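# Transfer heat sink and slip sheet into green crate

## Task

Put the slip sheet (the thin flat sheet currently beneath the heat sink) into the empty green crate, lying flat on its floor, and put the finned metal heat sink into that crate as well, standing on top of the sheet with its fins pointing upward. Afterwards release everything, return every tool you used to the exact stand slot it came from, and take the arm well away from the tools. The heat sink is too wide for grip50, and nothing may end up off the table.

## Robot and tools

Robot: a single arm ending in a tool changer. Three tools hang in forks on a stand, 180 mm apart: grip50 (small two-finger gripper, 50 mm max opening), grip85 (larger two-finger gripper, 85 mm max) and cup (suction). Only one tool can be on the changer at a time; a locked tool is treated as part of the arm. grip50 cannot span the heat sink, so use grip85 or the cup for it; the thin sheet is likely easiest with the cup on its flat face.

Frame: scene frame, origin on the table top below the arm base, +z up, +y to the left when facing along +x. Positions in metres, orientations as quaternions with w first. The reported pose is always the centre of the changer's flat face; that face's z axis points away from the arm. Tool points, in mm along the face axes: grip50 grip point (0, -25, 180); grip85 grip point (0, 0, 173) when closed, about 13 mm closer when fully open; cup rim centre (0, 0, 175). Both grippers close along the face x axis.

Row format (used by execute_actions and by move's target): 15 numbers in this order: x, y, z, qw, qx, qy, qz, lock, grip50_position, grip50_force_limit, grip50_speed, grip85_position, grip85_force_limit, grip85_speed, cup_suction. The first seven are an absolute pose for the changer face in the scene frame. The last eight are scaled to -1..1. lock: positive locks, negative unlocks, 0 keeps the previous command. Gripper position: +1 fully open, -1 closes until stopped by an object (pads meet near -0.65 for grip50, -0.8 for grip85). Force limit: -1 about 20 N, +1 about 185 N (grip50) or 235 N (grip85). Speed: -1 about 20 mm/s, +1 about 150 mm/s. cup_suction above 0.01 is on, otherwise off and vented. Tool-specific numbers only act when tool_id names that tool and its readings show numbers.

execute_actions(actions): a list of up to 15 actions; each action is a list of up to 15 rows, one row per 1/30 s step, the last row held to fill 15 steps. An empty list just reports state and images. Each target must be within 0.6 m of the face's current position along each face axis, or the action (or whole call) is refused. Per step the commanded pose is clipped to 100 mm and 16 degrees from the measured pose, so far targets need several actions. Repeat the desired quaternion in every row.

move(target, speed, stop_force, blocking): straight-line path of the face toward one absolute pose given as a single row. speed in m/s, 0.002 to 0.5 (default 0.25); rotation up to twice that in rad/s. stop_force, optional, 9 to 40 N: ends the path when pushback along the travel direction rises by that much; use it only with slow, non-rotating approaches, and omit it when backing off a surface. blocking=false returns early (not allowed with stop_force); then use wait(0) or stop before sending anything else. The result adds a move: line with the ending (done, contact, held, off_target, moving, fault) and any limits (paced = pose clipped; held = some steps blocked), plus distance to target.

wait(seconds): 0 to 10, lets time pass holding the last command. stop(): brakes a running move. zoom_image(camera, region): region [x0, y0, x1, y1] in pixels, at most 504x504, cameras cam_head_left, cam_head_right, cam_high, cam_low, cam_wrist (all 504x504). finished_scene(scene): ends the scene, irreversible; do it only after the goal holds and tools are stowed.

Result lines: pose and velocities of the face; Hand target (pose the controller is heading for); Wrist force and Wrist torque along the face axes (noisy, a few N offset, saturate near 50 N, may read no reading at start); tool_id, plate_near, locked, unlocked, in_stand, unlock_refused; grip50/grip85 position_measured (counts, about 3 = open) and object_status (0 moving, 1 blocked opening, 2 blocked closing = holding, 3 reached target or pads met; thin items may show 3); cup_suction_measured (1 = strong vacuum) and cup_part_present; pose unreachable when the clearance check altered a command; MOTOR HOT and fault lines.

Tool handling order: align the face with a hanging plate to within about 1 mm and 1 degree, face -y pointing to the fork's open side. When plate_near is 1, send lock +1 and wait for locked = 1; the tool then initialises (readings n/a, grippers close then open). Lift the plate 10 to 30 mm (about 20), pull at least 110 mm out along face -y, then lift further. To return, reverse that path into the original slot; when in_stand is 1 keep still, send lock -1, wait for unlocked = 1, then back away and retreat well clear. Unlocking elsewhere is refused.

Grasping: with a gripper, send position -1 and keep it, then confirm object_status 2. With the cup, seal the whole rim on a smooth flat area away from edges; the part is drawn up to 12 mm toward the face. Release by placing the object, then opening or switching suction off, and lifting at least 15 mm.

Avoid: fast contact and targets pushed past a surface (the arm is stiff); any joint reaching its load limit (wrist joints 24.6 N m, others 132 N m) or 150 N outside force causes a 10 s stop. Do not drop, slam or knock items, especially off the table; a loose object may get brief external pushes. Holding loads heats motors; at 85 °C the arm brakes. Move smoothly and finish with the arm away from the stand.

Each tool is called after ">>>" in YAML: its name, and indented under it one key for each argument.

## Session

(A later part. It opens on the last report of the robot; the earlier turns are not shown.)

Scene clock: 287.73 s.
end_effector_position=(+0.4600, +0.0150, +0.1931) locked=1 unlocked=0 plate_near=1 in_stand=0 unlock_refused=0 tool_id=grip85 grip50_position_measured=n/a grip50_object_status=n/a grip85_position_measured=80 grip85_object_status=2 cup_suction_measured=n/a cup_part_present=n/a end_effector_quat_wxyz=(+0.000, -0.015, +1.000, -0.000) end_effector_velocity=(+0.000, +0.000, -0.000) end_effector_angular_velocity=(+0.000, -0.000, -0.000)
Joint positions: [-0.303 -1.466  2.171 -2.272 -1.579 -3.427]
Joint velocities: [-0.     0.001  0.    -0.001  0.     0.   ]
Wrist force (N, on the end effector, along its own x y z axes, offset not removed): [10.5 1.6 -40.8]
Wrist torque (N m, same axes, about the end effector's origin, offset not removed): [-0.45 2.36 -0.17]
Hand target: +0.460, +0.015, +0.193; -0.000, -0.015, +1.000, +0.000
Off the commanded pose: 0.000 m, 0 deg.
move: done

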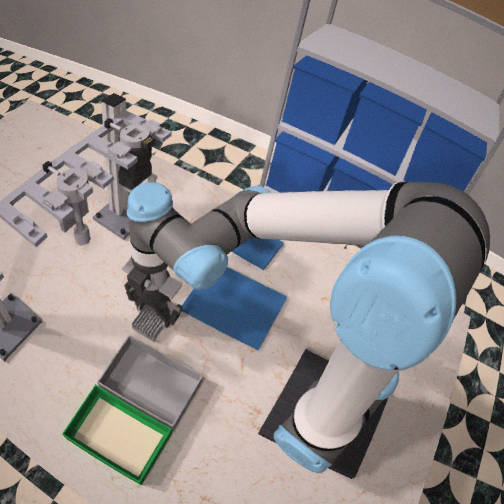

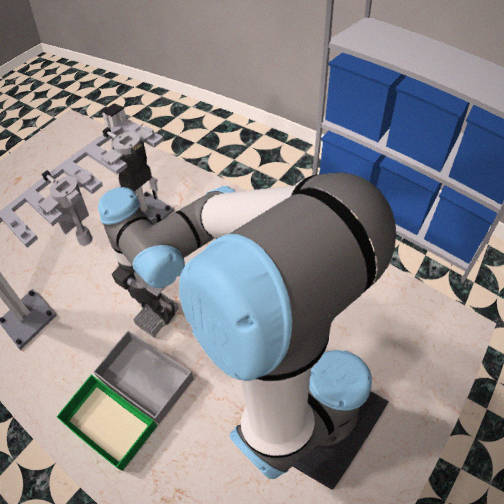

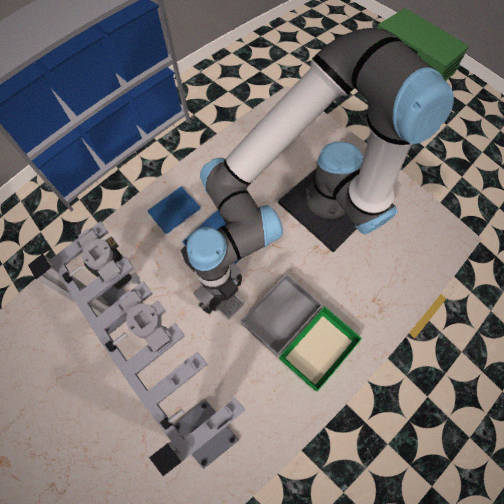

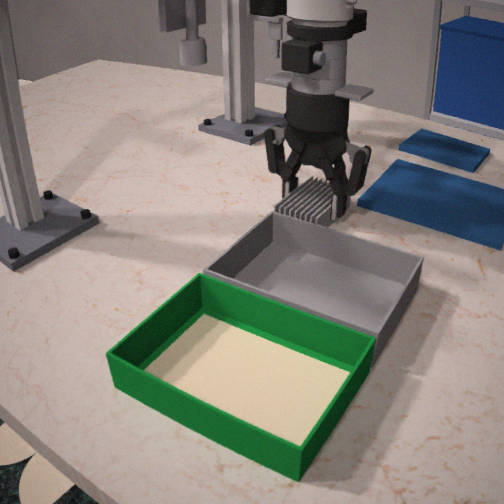

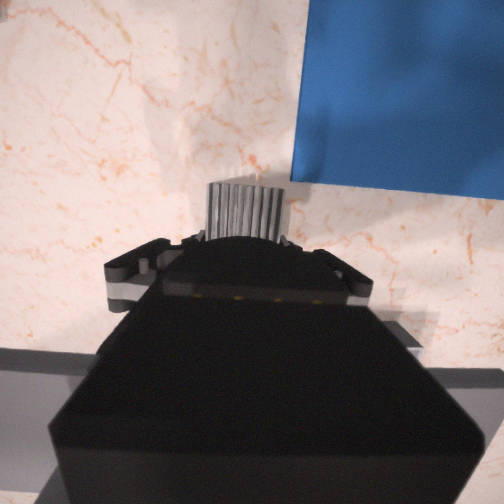

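>>> move:
  target: [0.46,0.015,0.27,0,-0.0148,0.9999,0,0,1,0,0,-1,-0.5,-0.5,-1]
  speed: 0.08

>>> move:
  target: [0.3705,0.303,0.26,0,-0.0148,0.9999,0,0,1,0,0,-1,-0.5,-0.5,-1]
  speed: 0.2

Scene clock: 292.97 s.
end_effector_position=(+0.4602, +0.0150, +0.2697) locked=1 unlocked=0 plate_near=1 in_stand=0 unlock_refused=0 tool_id=grip85 grip50_position_measured=n/a grip50_object_status=n/a grip85_position_measured=80 grip85_object_status=2 cup_suction_measured=n/a cup_part_present=n/a end_effector_quat_wxyz=(+0.000, -0.015, +1.000, -0.000) end_effector_velocity=(+0.000, -0.000, +0.002) end_effector_angular_velocity=(+0.000, +0.000, +0.000)
Joint positions: [-0.302 -1.582  2.058 -2.043 -1.579 -3.425]
Joint velocities: [ 0.    -0.002 -0.003  0.006  0.    -0.   ]
Wrist force (N, on the end effector, along its own x y z axes, offset not removed): [-0.5 -0.3 1.5]
Wrist torque (N m, same axes, about the end effector's origin, offset not removed): [-0.14 0.08 -0.24]
Hand target: +0.460, +0.015, +0.270; +0.000, -0.015, +1.000, -0.000
Off the commanded pose: 0.000 m, 0 deg.
move: done

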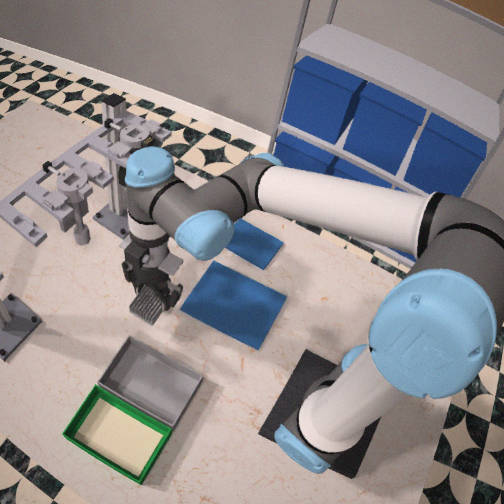

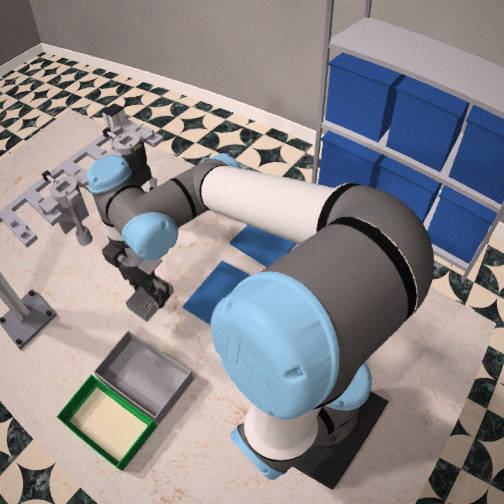

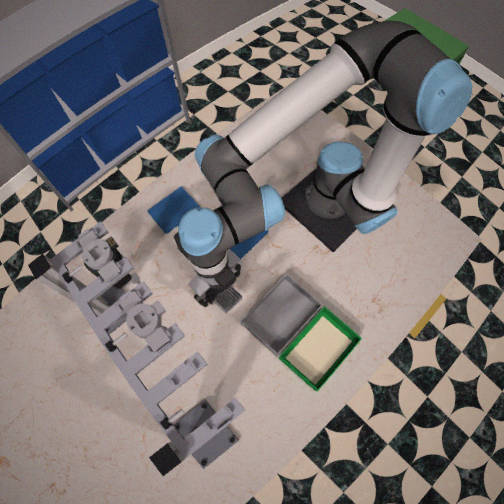

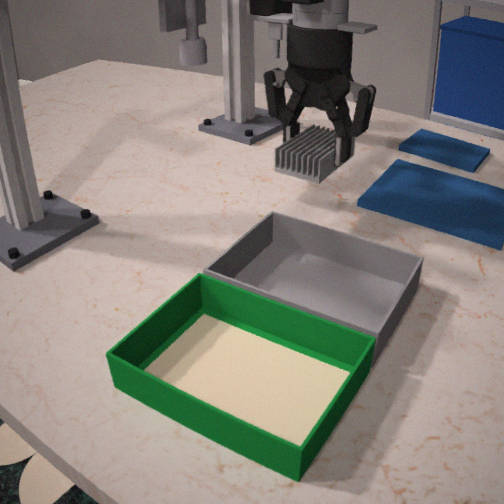

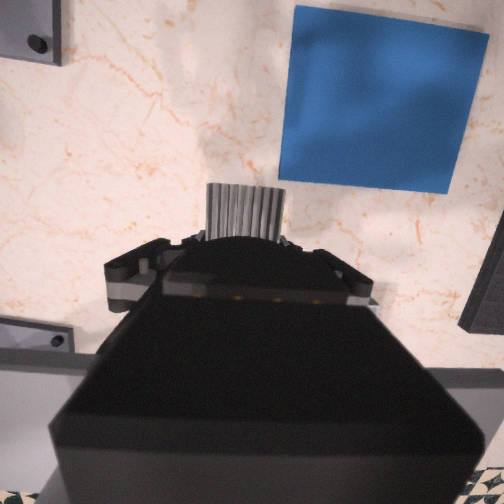

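Scene clock: 295.03 s.
end_effector_position=(+0.3707, +0.3026, +0.2600) locked=1 unlocked=0 plate_near=1 in_stand=0 unlock_refused=0 tool_id=grip85 grip50_position_measured=n/a grip50_object_status=n/a grip85_position_measured=80 grip85_object_status=2 cup_suction_measured=n/a cup_part_present=n/a end_effector_quat_wxyz=(+0.000, -0.015, +1.000, -0.000) end_effector_velocity=(-0.000, +0.002, +0.000) end_effector_angular_velocity=(-0.000, -0.000, -0.001)
Joint positions: [ 0.358 -1.523  2.028 -2.068 -1.575 -2.766]
Joint velocities: [ 0.004  0.003 -0.003 -0.    -0.     0.005]
Wrist force (N, on the end effector, along its own x y z axes, offset not removed): [-1.7 -2.0 0.1]
Wrist torque (N m, same axes, about the end effector's origin, offset not removed): [-0.05 0.19 -0.16]
Hand target: +0.371, +0.303, +0.260; +0.000, -0.015, +1.000, -0.001
Off the commanded pose: 0.000 m, 0 deg.
move: done

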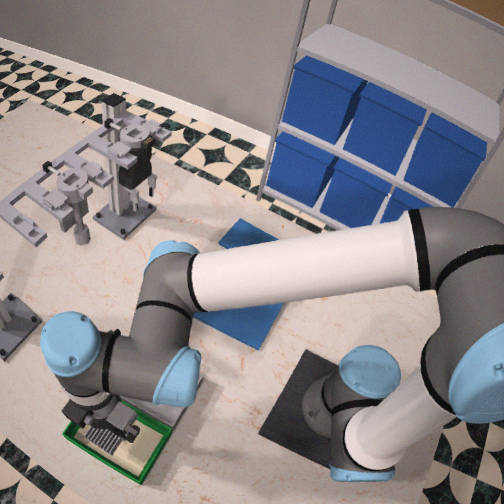

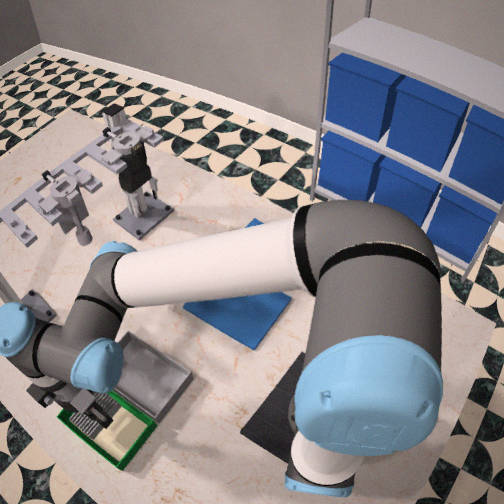

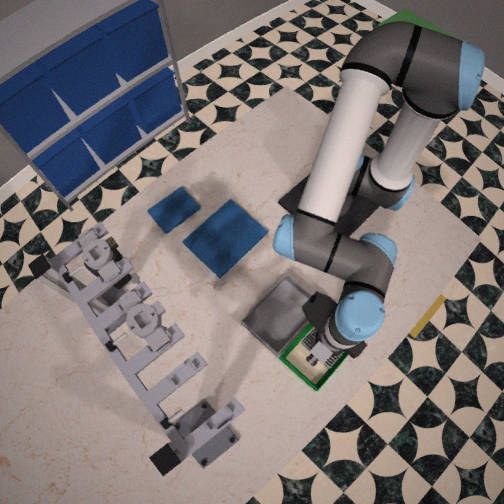

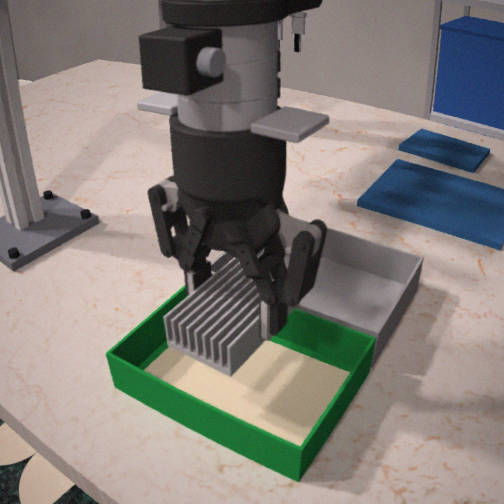

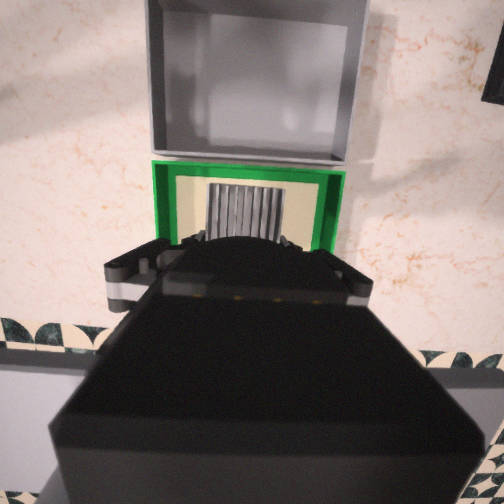

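Looks aligned.

>>> move:
  target: [0.3705,0.303,0.205,0,-0.0148,0.9999,0,0,1,0,0,-1,-0.5,-0.5,-1]
  speed: 0.025
  stop_force: 10

>>> zoom_image:
  camera: "cam_wrist"
  region: [130,140,370,260]

Scene clock: 301.10 s.
end_effector_position=(+0.3704, +0.3029, +0.2052) locked=1 unlocked=0 plate_near=1 in_stand=0 unlock_refused=0 tool_id=grip85 grip50_position_measured=n/a grip50_object_status=n/a grip85_position_measured=80 grip85_object_status=2 cup_suction_measured=n/a cup_part_present=n/a end_effector_quat_wxyz=(-0.000, -0.015, +1.000, -0.000) end_effector_velocity=(-0.000, +0.000, -0.002) end_effector_angular_velocity=(+0.000, +0.001, +0.000)
Joint positions: [ 0.358 -1.443  2.107 -2.227 -1.574 -2.765]
Joint velocities: [ 0.     0.003  0.002 -0.005  0.    -0.   ]
Wrist force (N, on the end effector, along its own x y z axes, offset not removed): [-0.1 1.6 -0.9]
Wrist torque (N m, same axes, about the end effector's origin, offset not removed): [0.10 0.08 -0.26]
Hand target: +0.370, +0.303, +0.205; -0.000, -0.015, +1.000, -0.000
Off the commanded pose: 0.000 m, 0 deg.
move: done

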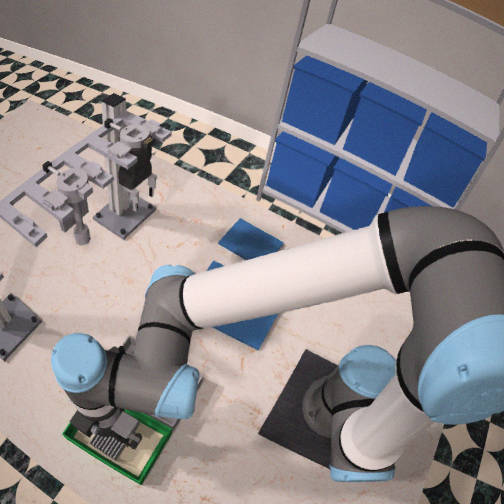

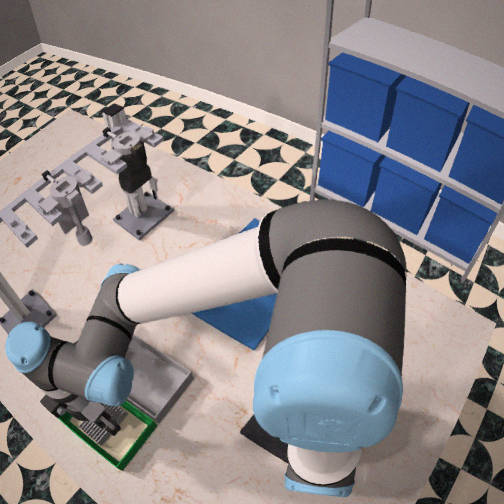

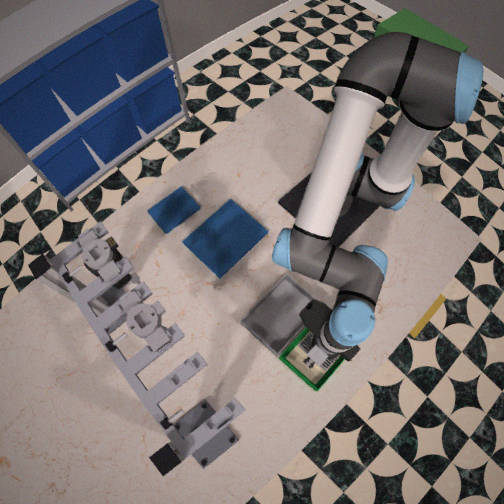

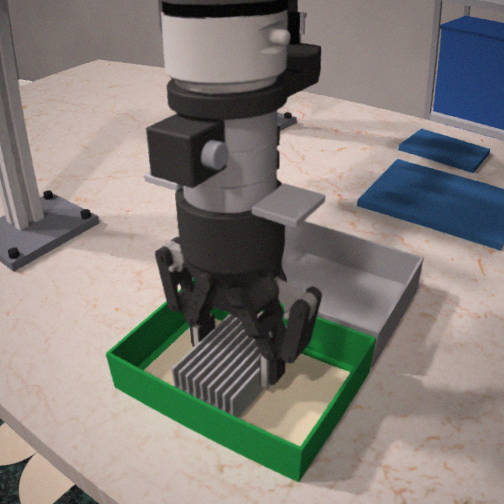

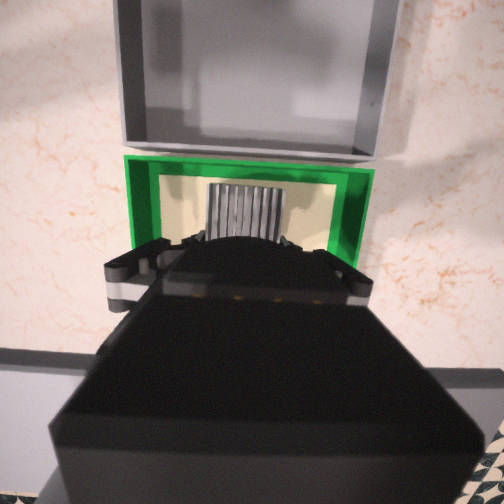

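Region (130, 140, 370, 260) of cam_wrist's 504x504 image, scaled by 2.100, with more detail than that image has.

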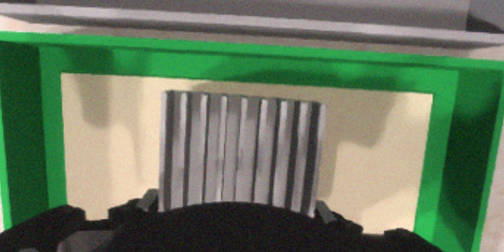

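Gap ≈5-6 mm. Good.

>>> move:
  target: [0.3705,0.303,0.192,0,-0.0148,0.9999,0,0,1,0,0,-1,-0.5,-0.5,-1]
  speed: 0.003
  stop_force: 9

Scene clock: 307.10 s.
end_effector_position=(+0.3705, +0.3030, +0.1981) locked=1 unlocked=0 plate_near=1 in_stand=0 unlock_refused=0 tool_id=grip85 grip50_position_measured=n/a grip50_object_status=n/a grip85_position_measured=80 grip85_object_status=2 cup_suction_measured=n/a cup_part_present=n/a end_effector_quat_wxyz=(+0.000, -0.015, +1.000, +0.000) end_effector_velocity=(-0.000, +0.000, +0.001) end_effector_angular_velocity=(-0.000, +0.002, -0.000)
Joint positions: [ 0.358 -1.431  2.116 -2.248 -1.574 -2.765]
Joint velocities: [-0.    -0.001 -0.002  0.005  0.001  0.   ]
Wrist force (N, on the end effector, along its own x y z axes, offset not removed): [2.3 -0.6 -25.8]
Wrist torque (N m, same axes, about the end effector's origin, offset not removed): [0.18 0.87 -0.26]
Hand target: +0.370, +0.303, +0.198; +0.000, -0.015, +1.000, +0.000
Off the commanded pose: 0.006 m, 0 deg.
move: contact

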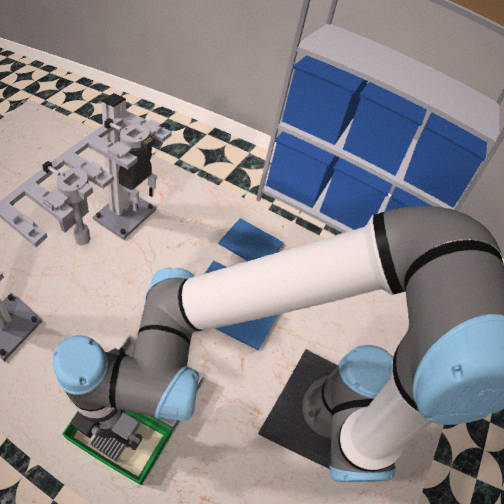

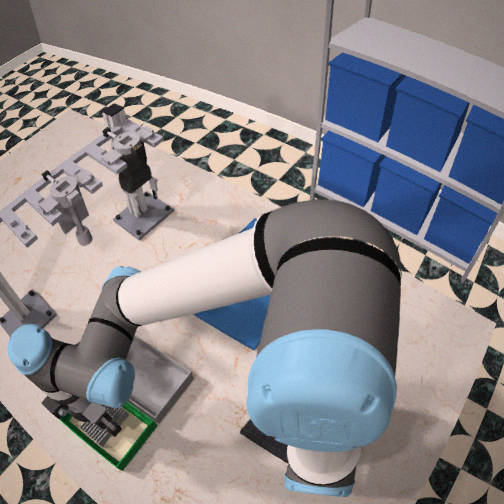

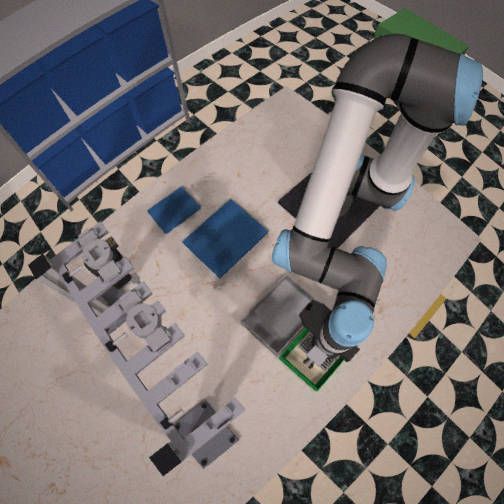

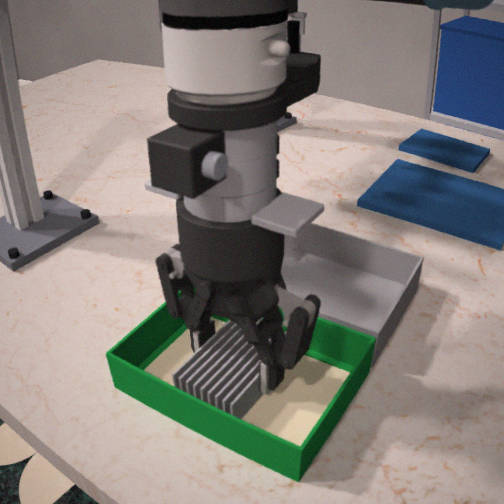

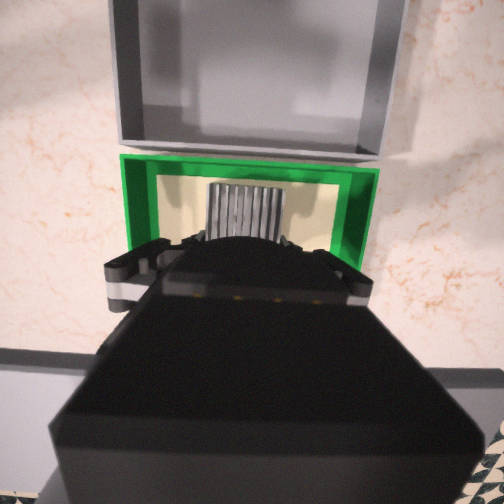

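>>> move:
  target: [0.3705,0.303,0.1984,0,-0.0148,0.9999,0,0,1,0,0,0.7,-0.5,-0.5,-1]
  speed: 0.01

>>> move:
  target: [0.3705,0.303,0.26,0,-0.0148,0.9999,0,0,1,0,0,0.7,-0.5,-0.5,-1]
  speed: 0.06

>>> move:
  target: [0.4807,0.2176,0.38,0,0.7273,0.6863,0,0,1,0,0,0.7,-0.5,-0.5,-1]
  speed: 0.25

>>> move:
  target: [0.6504,0.2077,0.38,0,0.7273,0.6863,0,0,1,0,0,0.7,-0.5,-0.5,-1]
  speed: 0.1

>>> move:
  target: [0.6504,0.2077,0.3604,0,0.7273,0.6863,0,0,1,0,0,0.7,-0.5,-0.5,-1]
  speed: 0.015

Scene clock: 314.43 s.
end_effector_position=(+0.3705, +0.3030, +0.1984) locked=1 unlocked=0 plate_near=1 in_stand=0 unlock_refused=0 tool_id=grip85 grip50_position_measured=n/a grip50_object_status=n/a grip85_position_measured=41 grip85_object_status=3 cup_suction_measured=n/a cup_part_present=n/a end_effector_quat_wxyz=(+0.000, -0.015, +1.000, +0.000) end_effector_velocity=(+0.000, +0.000, -0.000) end_effector_angular_velocity=(-0.000, +0.000, -0.002)
Joint positions: [ 0.358 -1.431  2.115 -2.247 -1.574 -2.765]
Joint velocities: [ 0.     0.    -0.     0.     0.     0.002]
Wrist force (N, on the end effector, along its own x y z axes, offset not removed): [-0.6 -1.3 -1.6]
Wrist torque (N m, same axes, about the end effector's origin, offset not removed): [-0.09 -0.02 -0.15]
Hand target: +0.371, +0.303, +0.198; +0.000, -0.015, +1.000, +0.000
Off the commanded pose: 0.000 m, 0 deg.
move: done

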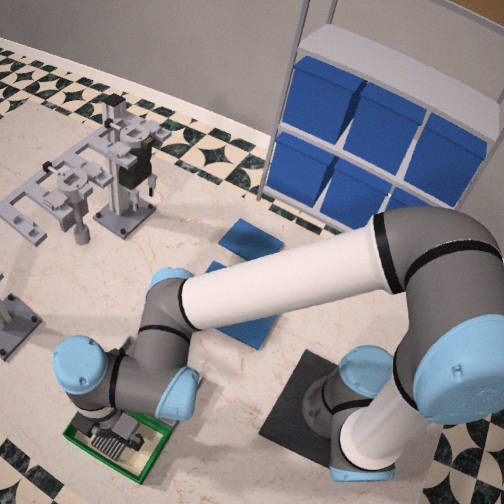

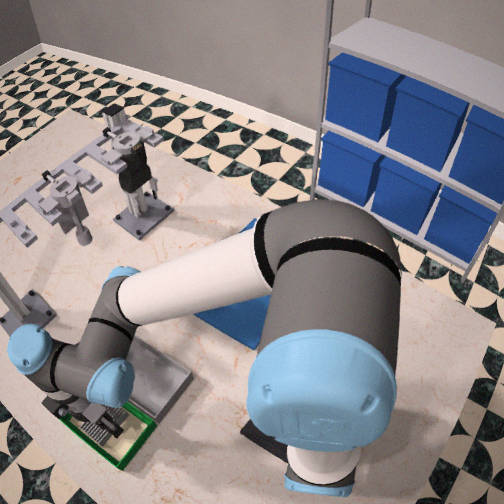

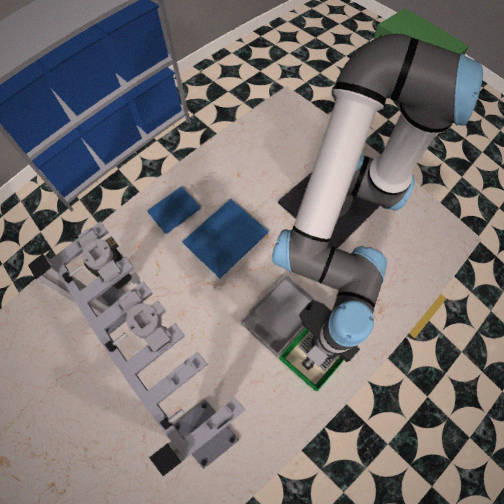

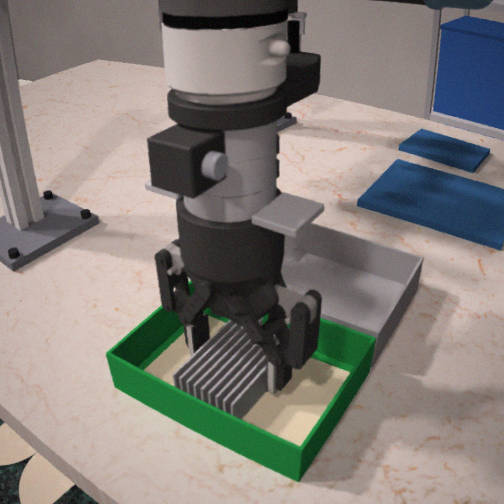

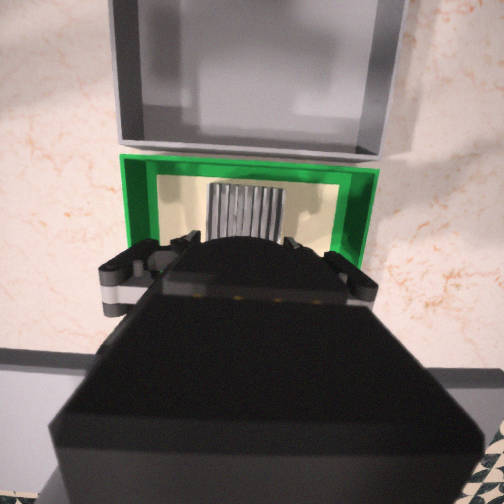

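Scene clock: 315.87 s.
end_effector_position=(+0.3706, +0.3031, +0.2598) locked=1 unlocked=0 plate_near=1 in_stand=0 unlock_refused=0 tool_id=grip85 grip50_position_measured=n/a grip50_object_status=n/a grip85_position_measured=41 grip85_object_status=3 cup_suction_measured=n/a cup_part_present=n/a end_effector_quat_wxyz=(+0.000, -0.015, +1.000, +0.000) end_effector_velocity=(+0.000, +0.000, +0.002) end_effector_angular_velocity=(+0.000, +0.000, +0.000)
Joint positions: [ 0.358 -1.522  2.028 -2.069 -1.574 -2.765]
Joint velocities: [-0.    -0.002 -0.003  0.006  0.    -0.   ]
Wrist force (N, on the end effector, along its own x y z axes, offset not removed): [-0.6 -2.7 -2.6]
Wrist torque (N m, same axes, about the end effector's origin, offset not removed): [-0.20 0.13 -0.20]
Hand target: +0.371, +0.303, +0.260; +0.000, -0.015, +1.000, +0.000
Off the commanded pose: 0.000 m, 0 deg.
move: done

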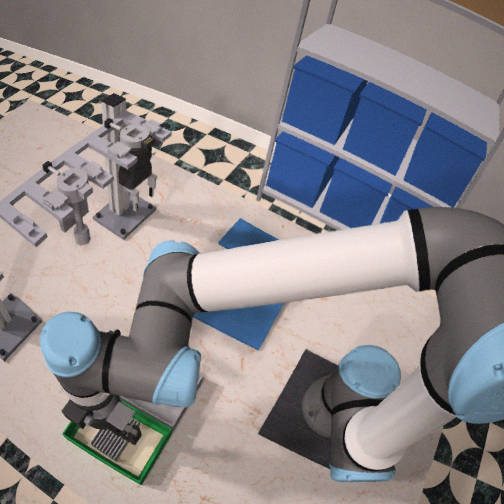

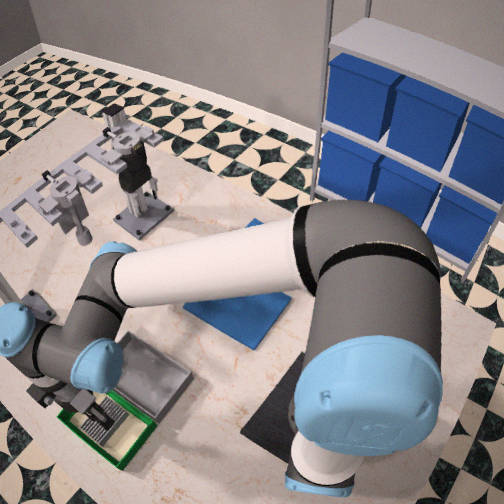

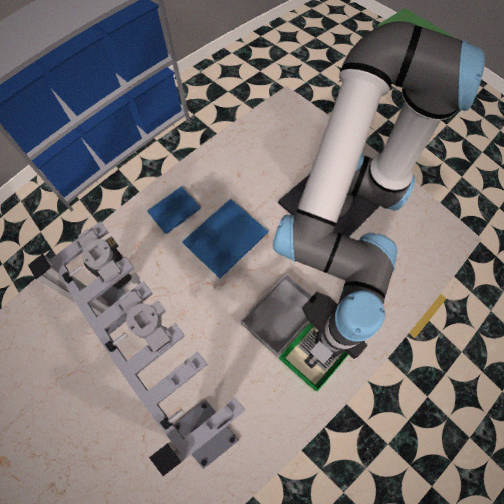

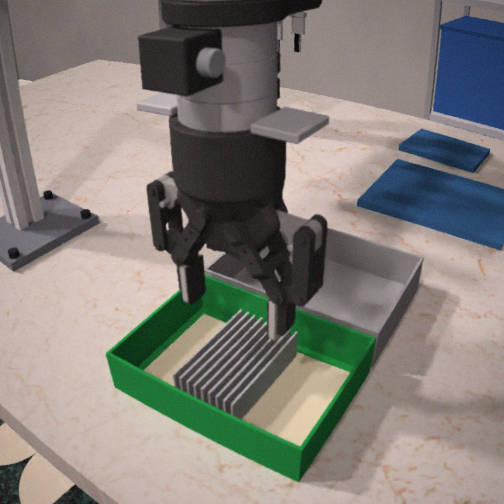

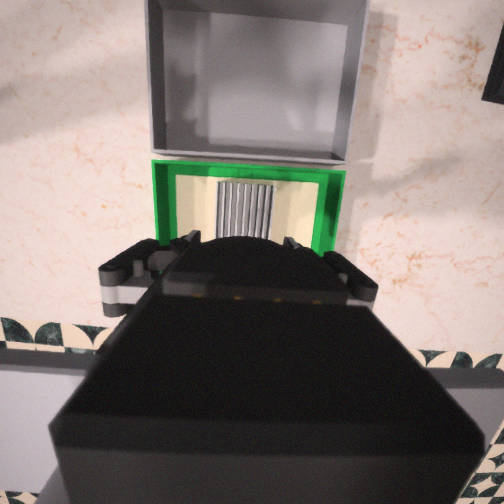

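Scene clock: 319.67 s.
end_effector_position=(+0.4808, +0.2177, +0.3798) locked=1 unlocked=0 plate_near=1 in_stand=0 unlock_refused=0 tool_id=grip85 grip50_position_measured=n/a grip50_object_status=n/a grip85_position_measured=41 grip85_object_status=3 cup_suction_measured=n/a cup_part_present=n/a end_effector_quat_wxyz=(-0.000, +0.727, +0.687, +0.000) end_effector_velocity=(+0.001, -0.000, +0.001) end_effector_angular_velocity=(-0.000, +0.001, -0.012)
Joint positions: [ 0.127 -1.501  1.68  -1.743 -1.576 -1.339]
Joint velocities: [-0.001  0.001 -0.004  0.003 -0.     0.011]
Wrist force (N, on the end effector, along its own x y z axes, offset not removed): [-1.3 0.6 -2.1]
Wrist torque (N m, same axes, about the end effector's origin, offset not removed): [0.15 0.10 -0.28]
Hand target: +0.481, +0.218, +0.380; -0.000, +0.727, +0.686, +0.000
Off the commanded pose: 0.000 m, 0 deg.
move: done

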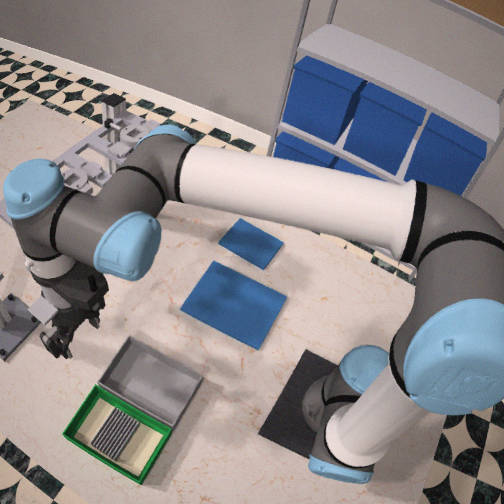

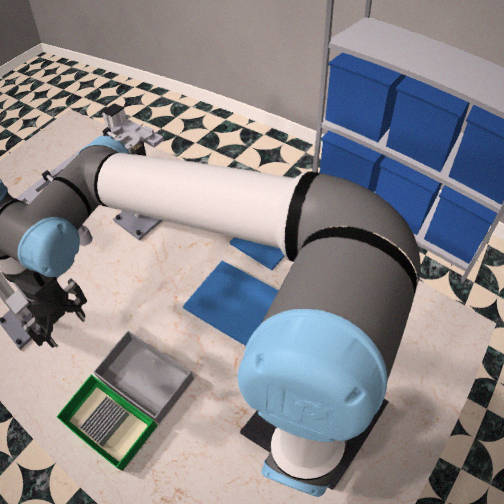

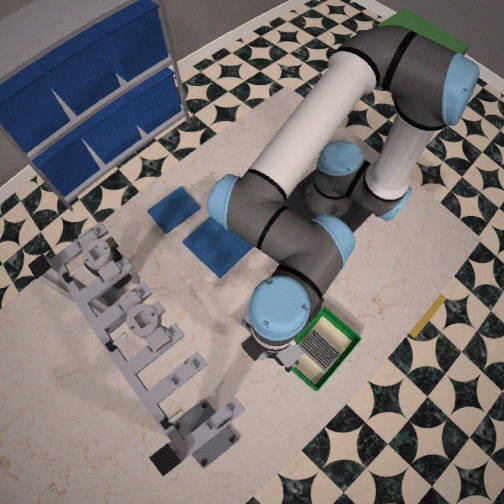

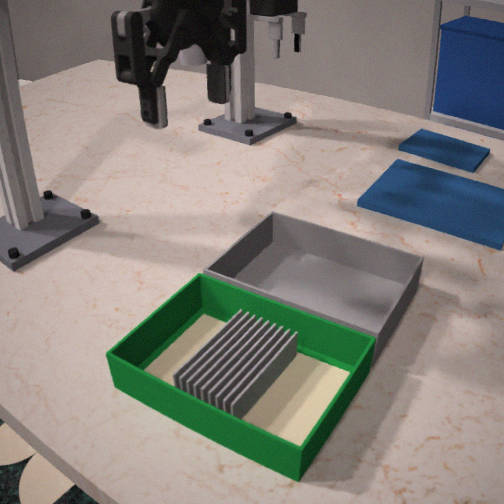

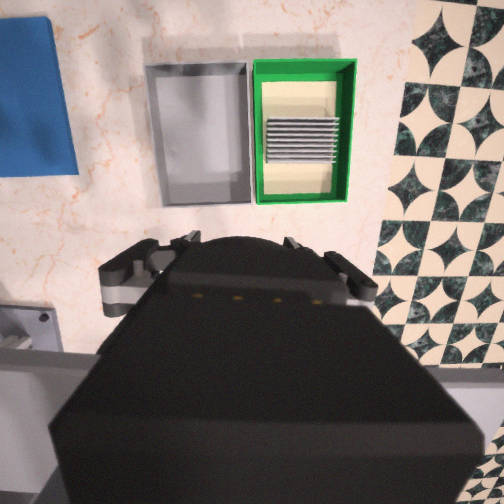

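Scene clock: 321.87 s.
end_effector_position=(+0.6503, +0.2076, +0.3799) locked=1 unlocked=0 plate_near=1 in_stand=0 unlock_refused=0 tool_id=grip85 grip50_position_measured=n/a grip50_object_status=n/a grip85_position_measured=41 grip85_object_status=3 cup_suction_measured=n/a cup_part_present=n/a end_effector_quat_wxyz=(-0.000, +0.727, +0.686, +0.000) end_effector_velocity=(+0.002, -0.000, +0.000) end_effector_angular_velocity=(-0.001, +0.000, -0.000)
Joint positions: [ 0.069 -1.126  1.204 -1.642 -1.576 -1.396]
Joint velocities: [-0.     0.004 -0.007  0.003 -0.001  0.   ]
Wrist force (N, on the end effector, along its own x y z axes, offset not removed): [0.5 -1.4 -2.9]
Wrist torque (N m, same axes, about the end effector's origin, offset not removed): [-0.07 0.02 -0.12]
Hand target: +0.650, +0.208, +0.380; -0.000, +0.727, +0.686, +0.000
Off the commanded pose: 0.000 m, 0 deg.
move: done

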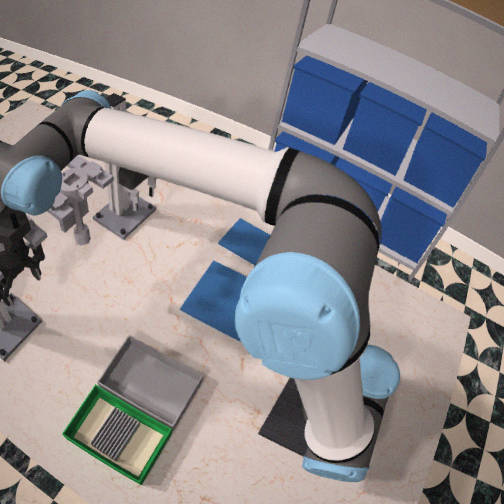

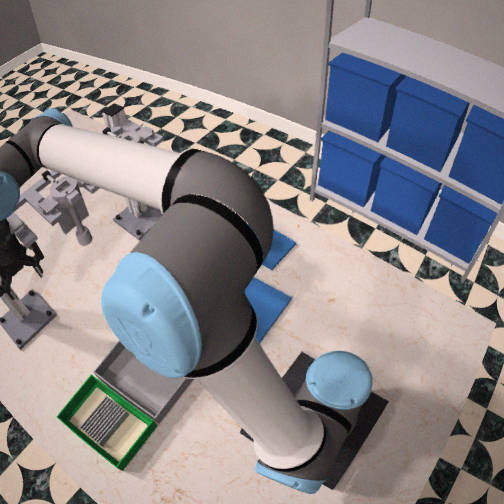

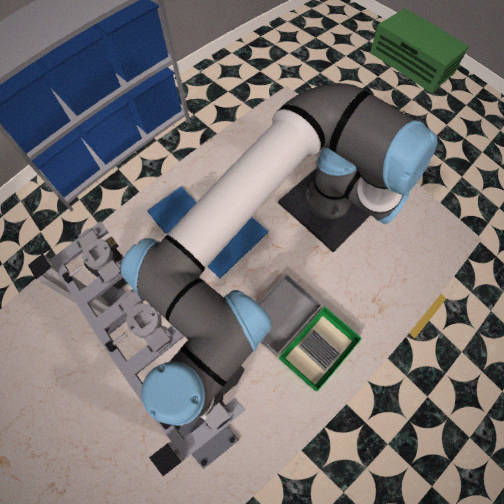

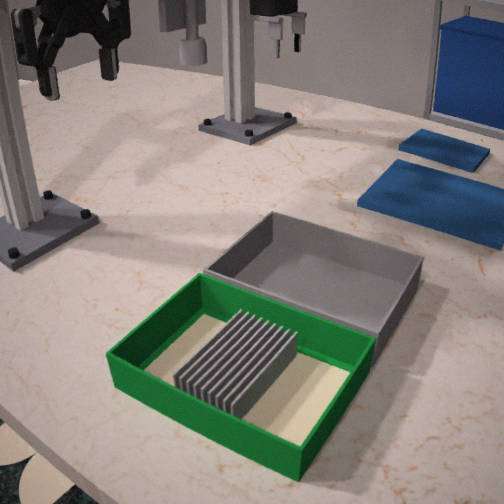

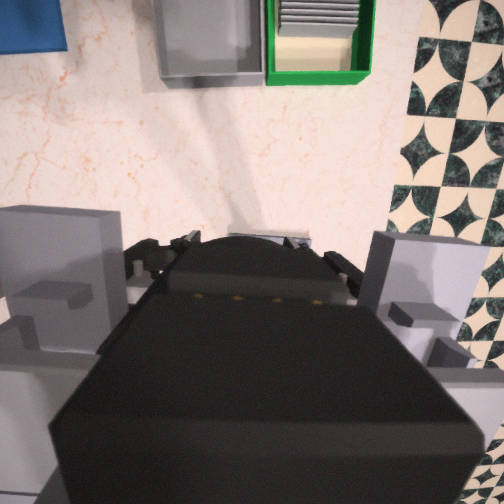

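Scene clock: 323.43 s.
end_effector_position=(+0.6504, +0.2077, +0.3606) locked=1 unlocked=0 plate_near=1 in_stand=1 unlock_refused=0 tool_id=grip85 grip50_position_measured=n/a grip50_object_status=n/a grip85_position_measured=41 grip85_object_status=3 cup_suction_measured=n/a cup_part_present=n/a end_effector_quat_wxyz=(-0.000, +0.727, +0.686, -0.000) end_effector_velocity=(+0.000, -0.000, -0.002) end_effector_angular_velocity=(-0.001, -0.000, -0.000)
Joint positions: [ 0.069 -1.121  1.246 -1.689 -1.576 -1.396]
Joint velocities: [-0.     0.001  0.004 -0.005 -0.001  0.   ]
Wrist force (N, on the end effector, along its own x y z axes, offset not removed): [-0.3 -0.3 -2.7]
Wrist torque (N m, same axes, about the end effector's origin, offset not removed): [0.09 -0.02 -0.12]
Hand target: +0.650, +0.208, +0.360; -0.000, +0.727, +0.686, -0.000
Off the commanded pose: 0.000 m, 0 deg.
move: done

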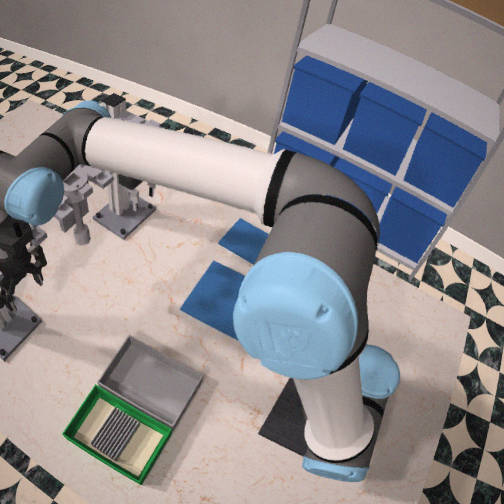

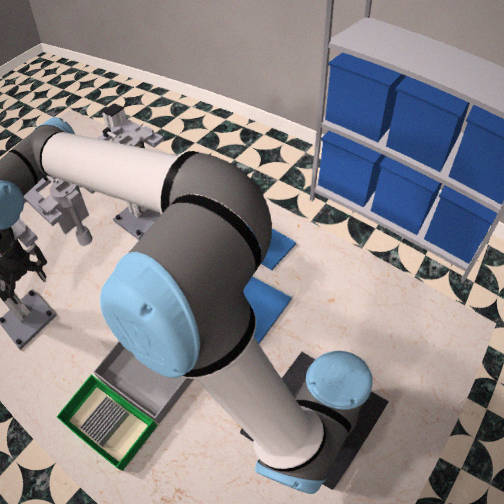

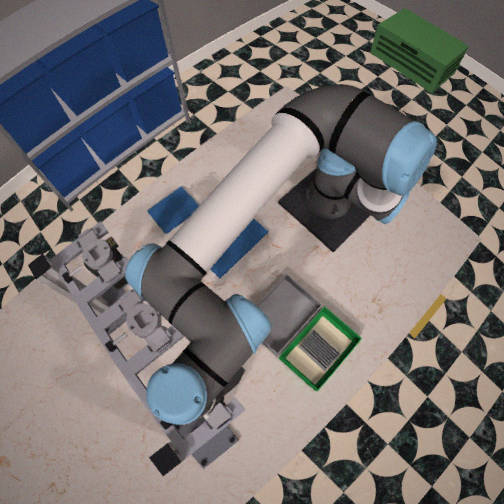

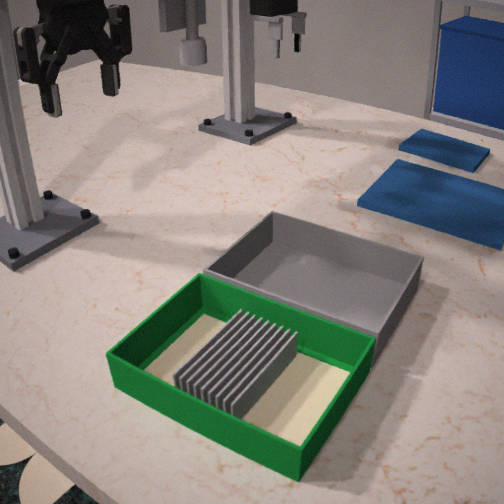

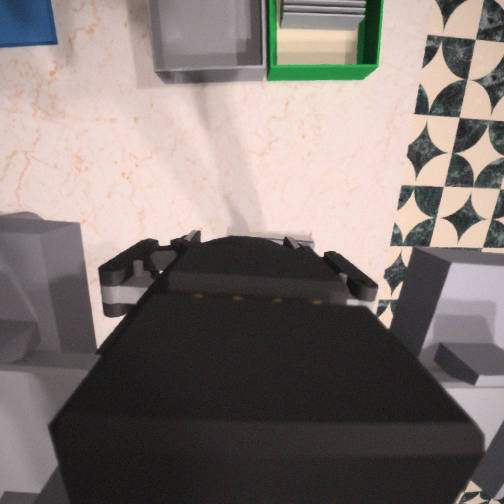

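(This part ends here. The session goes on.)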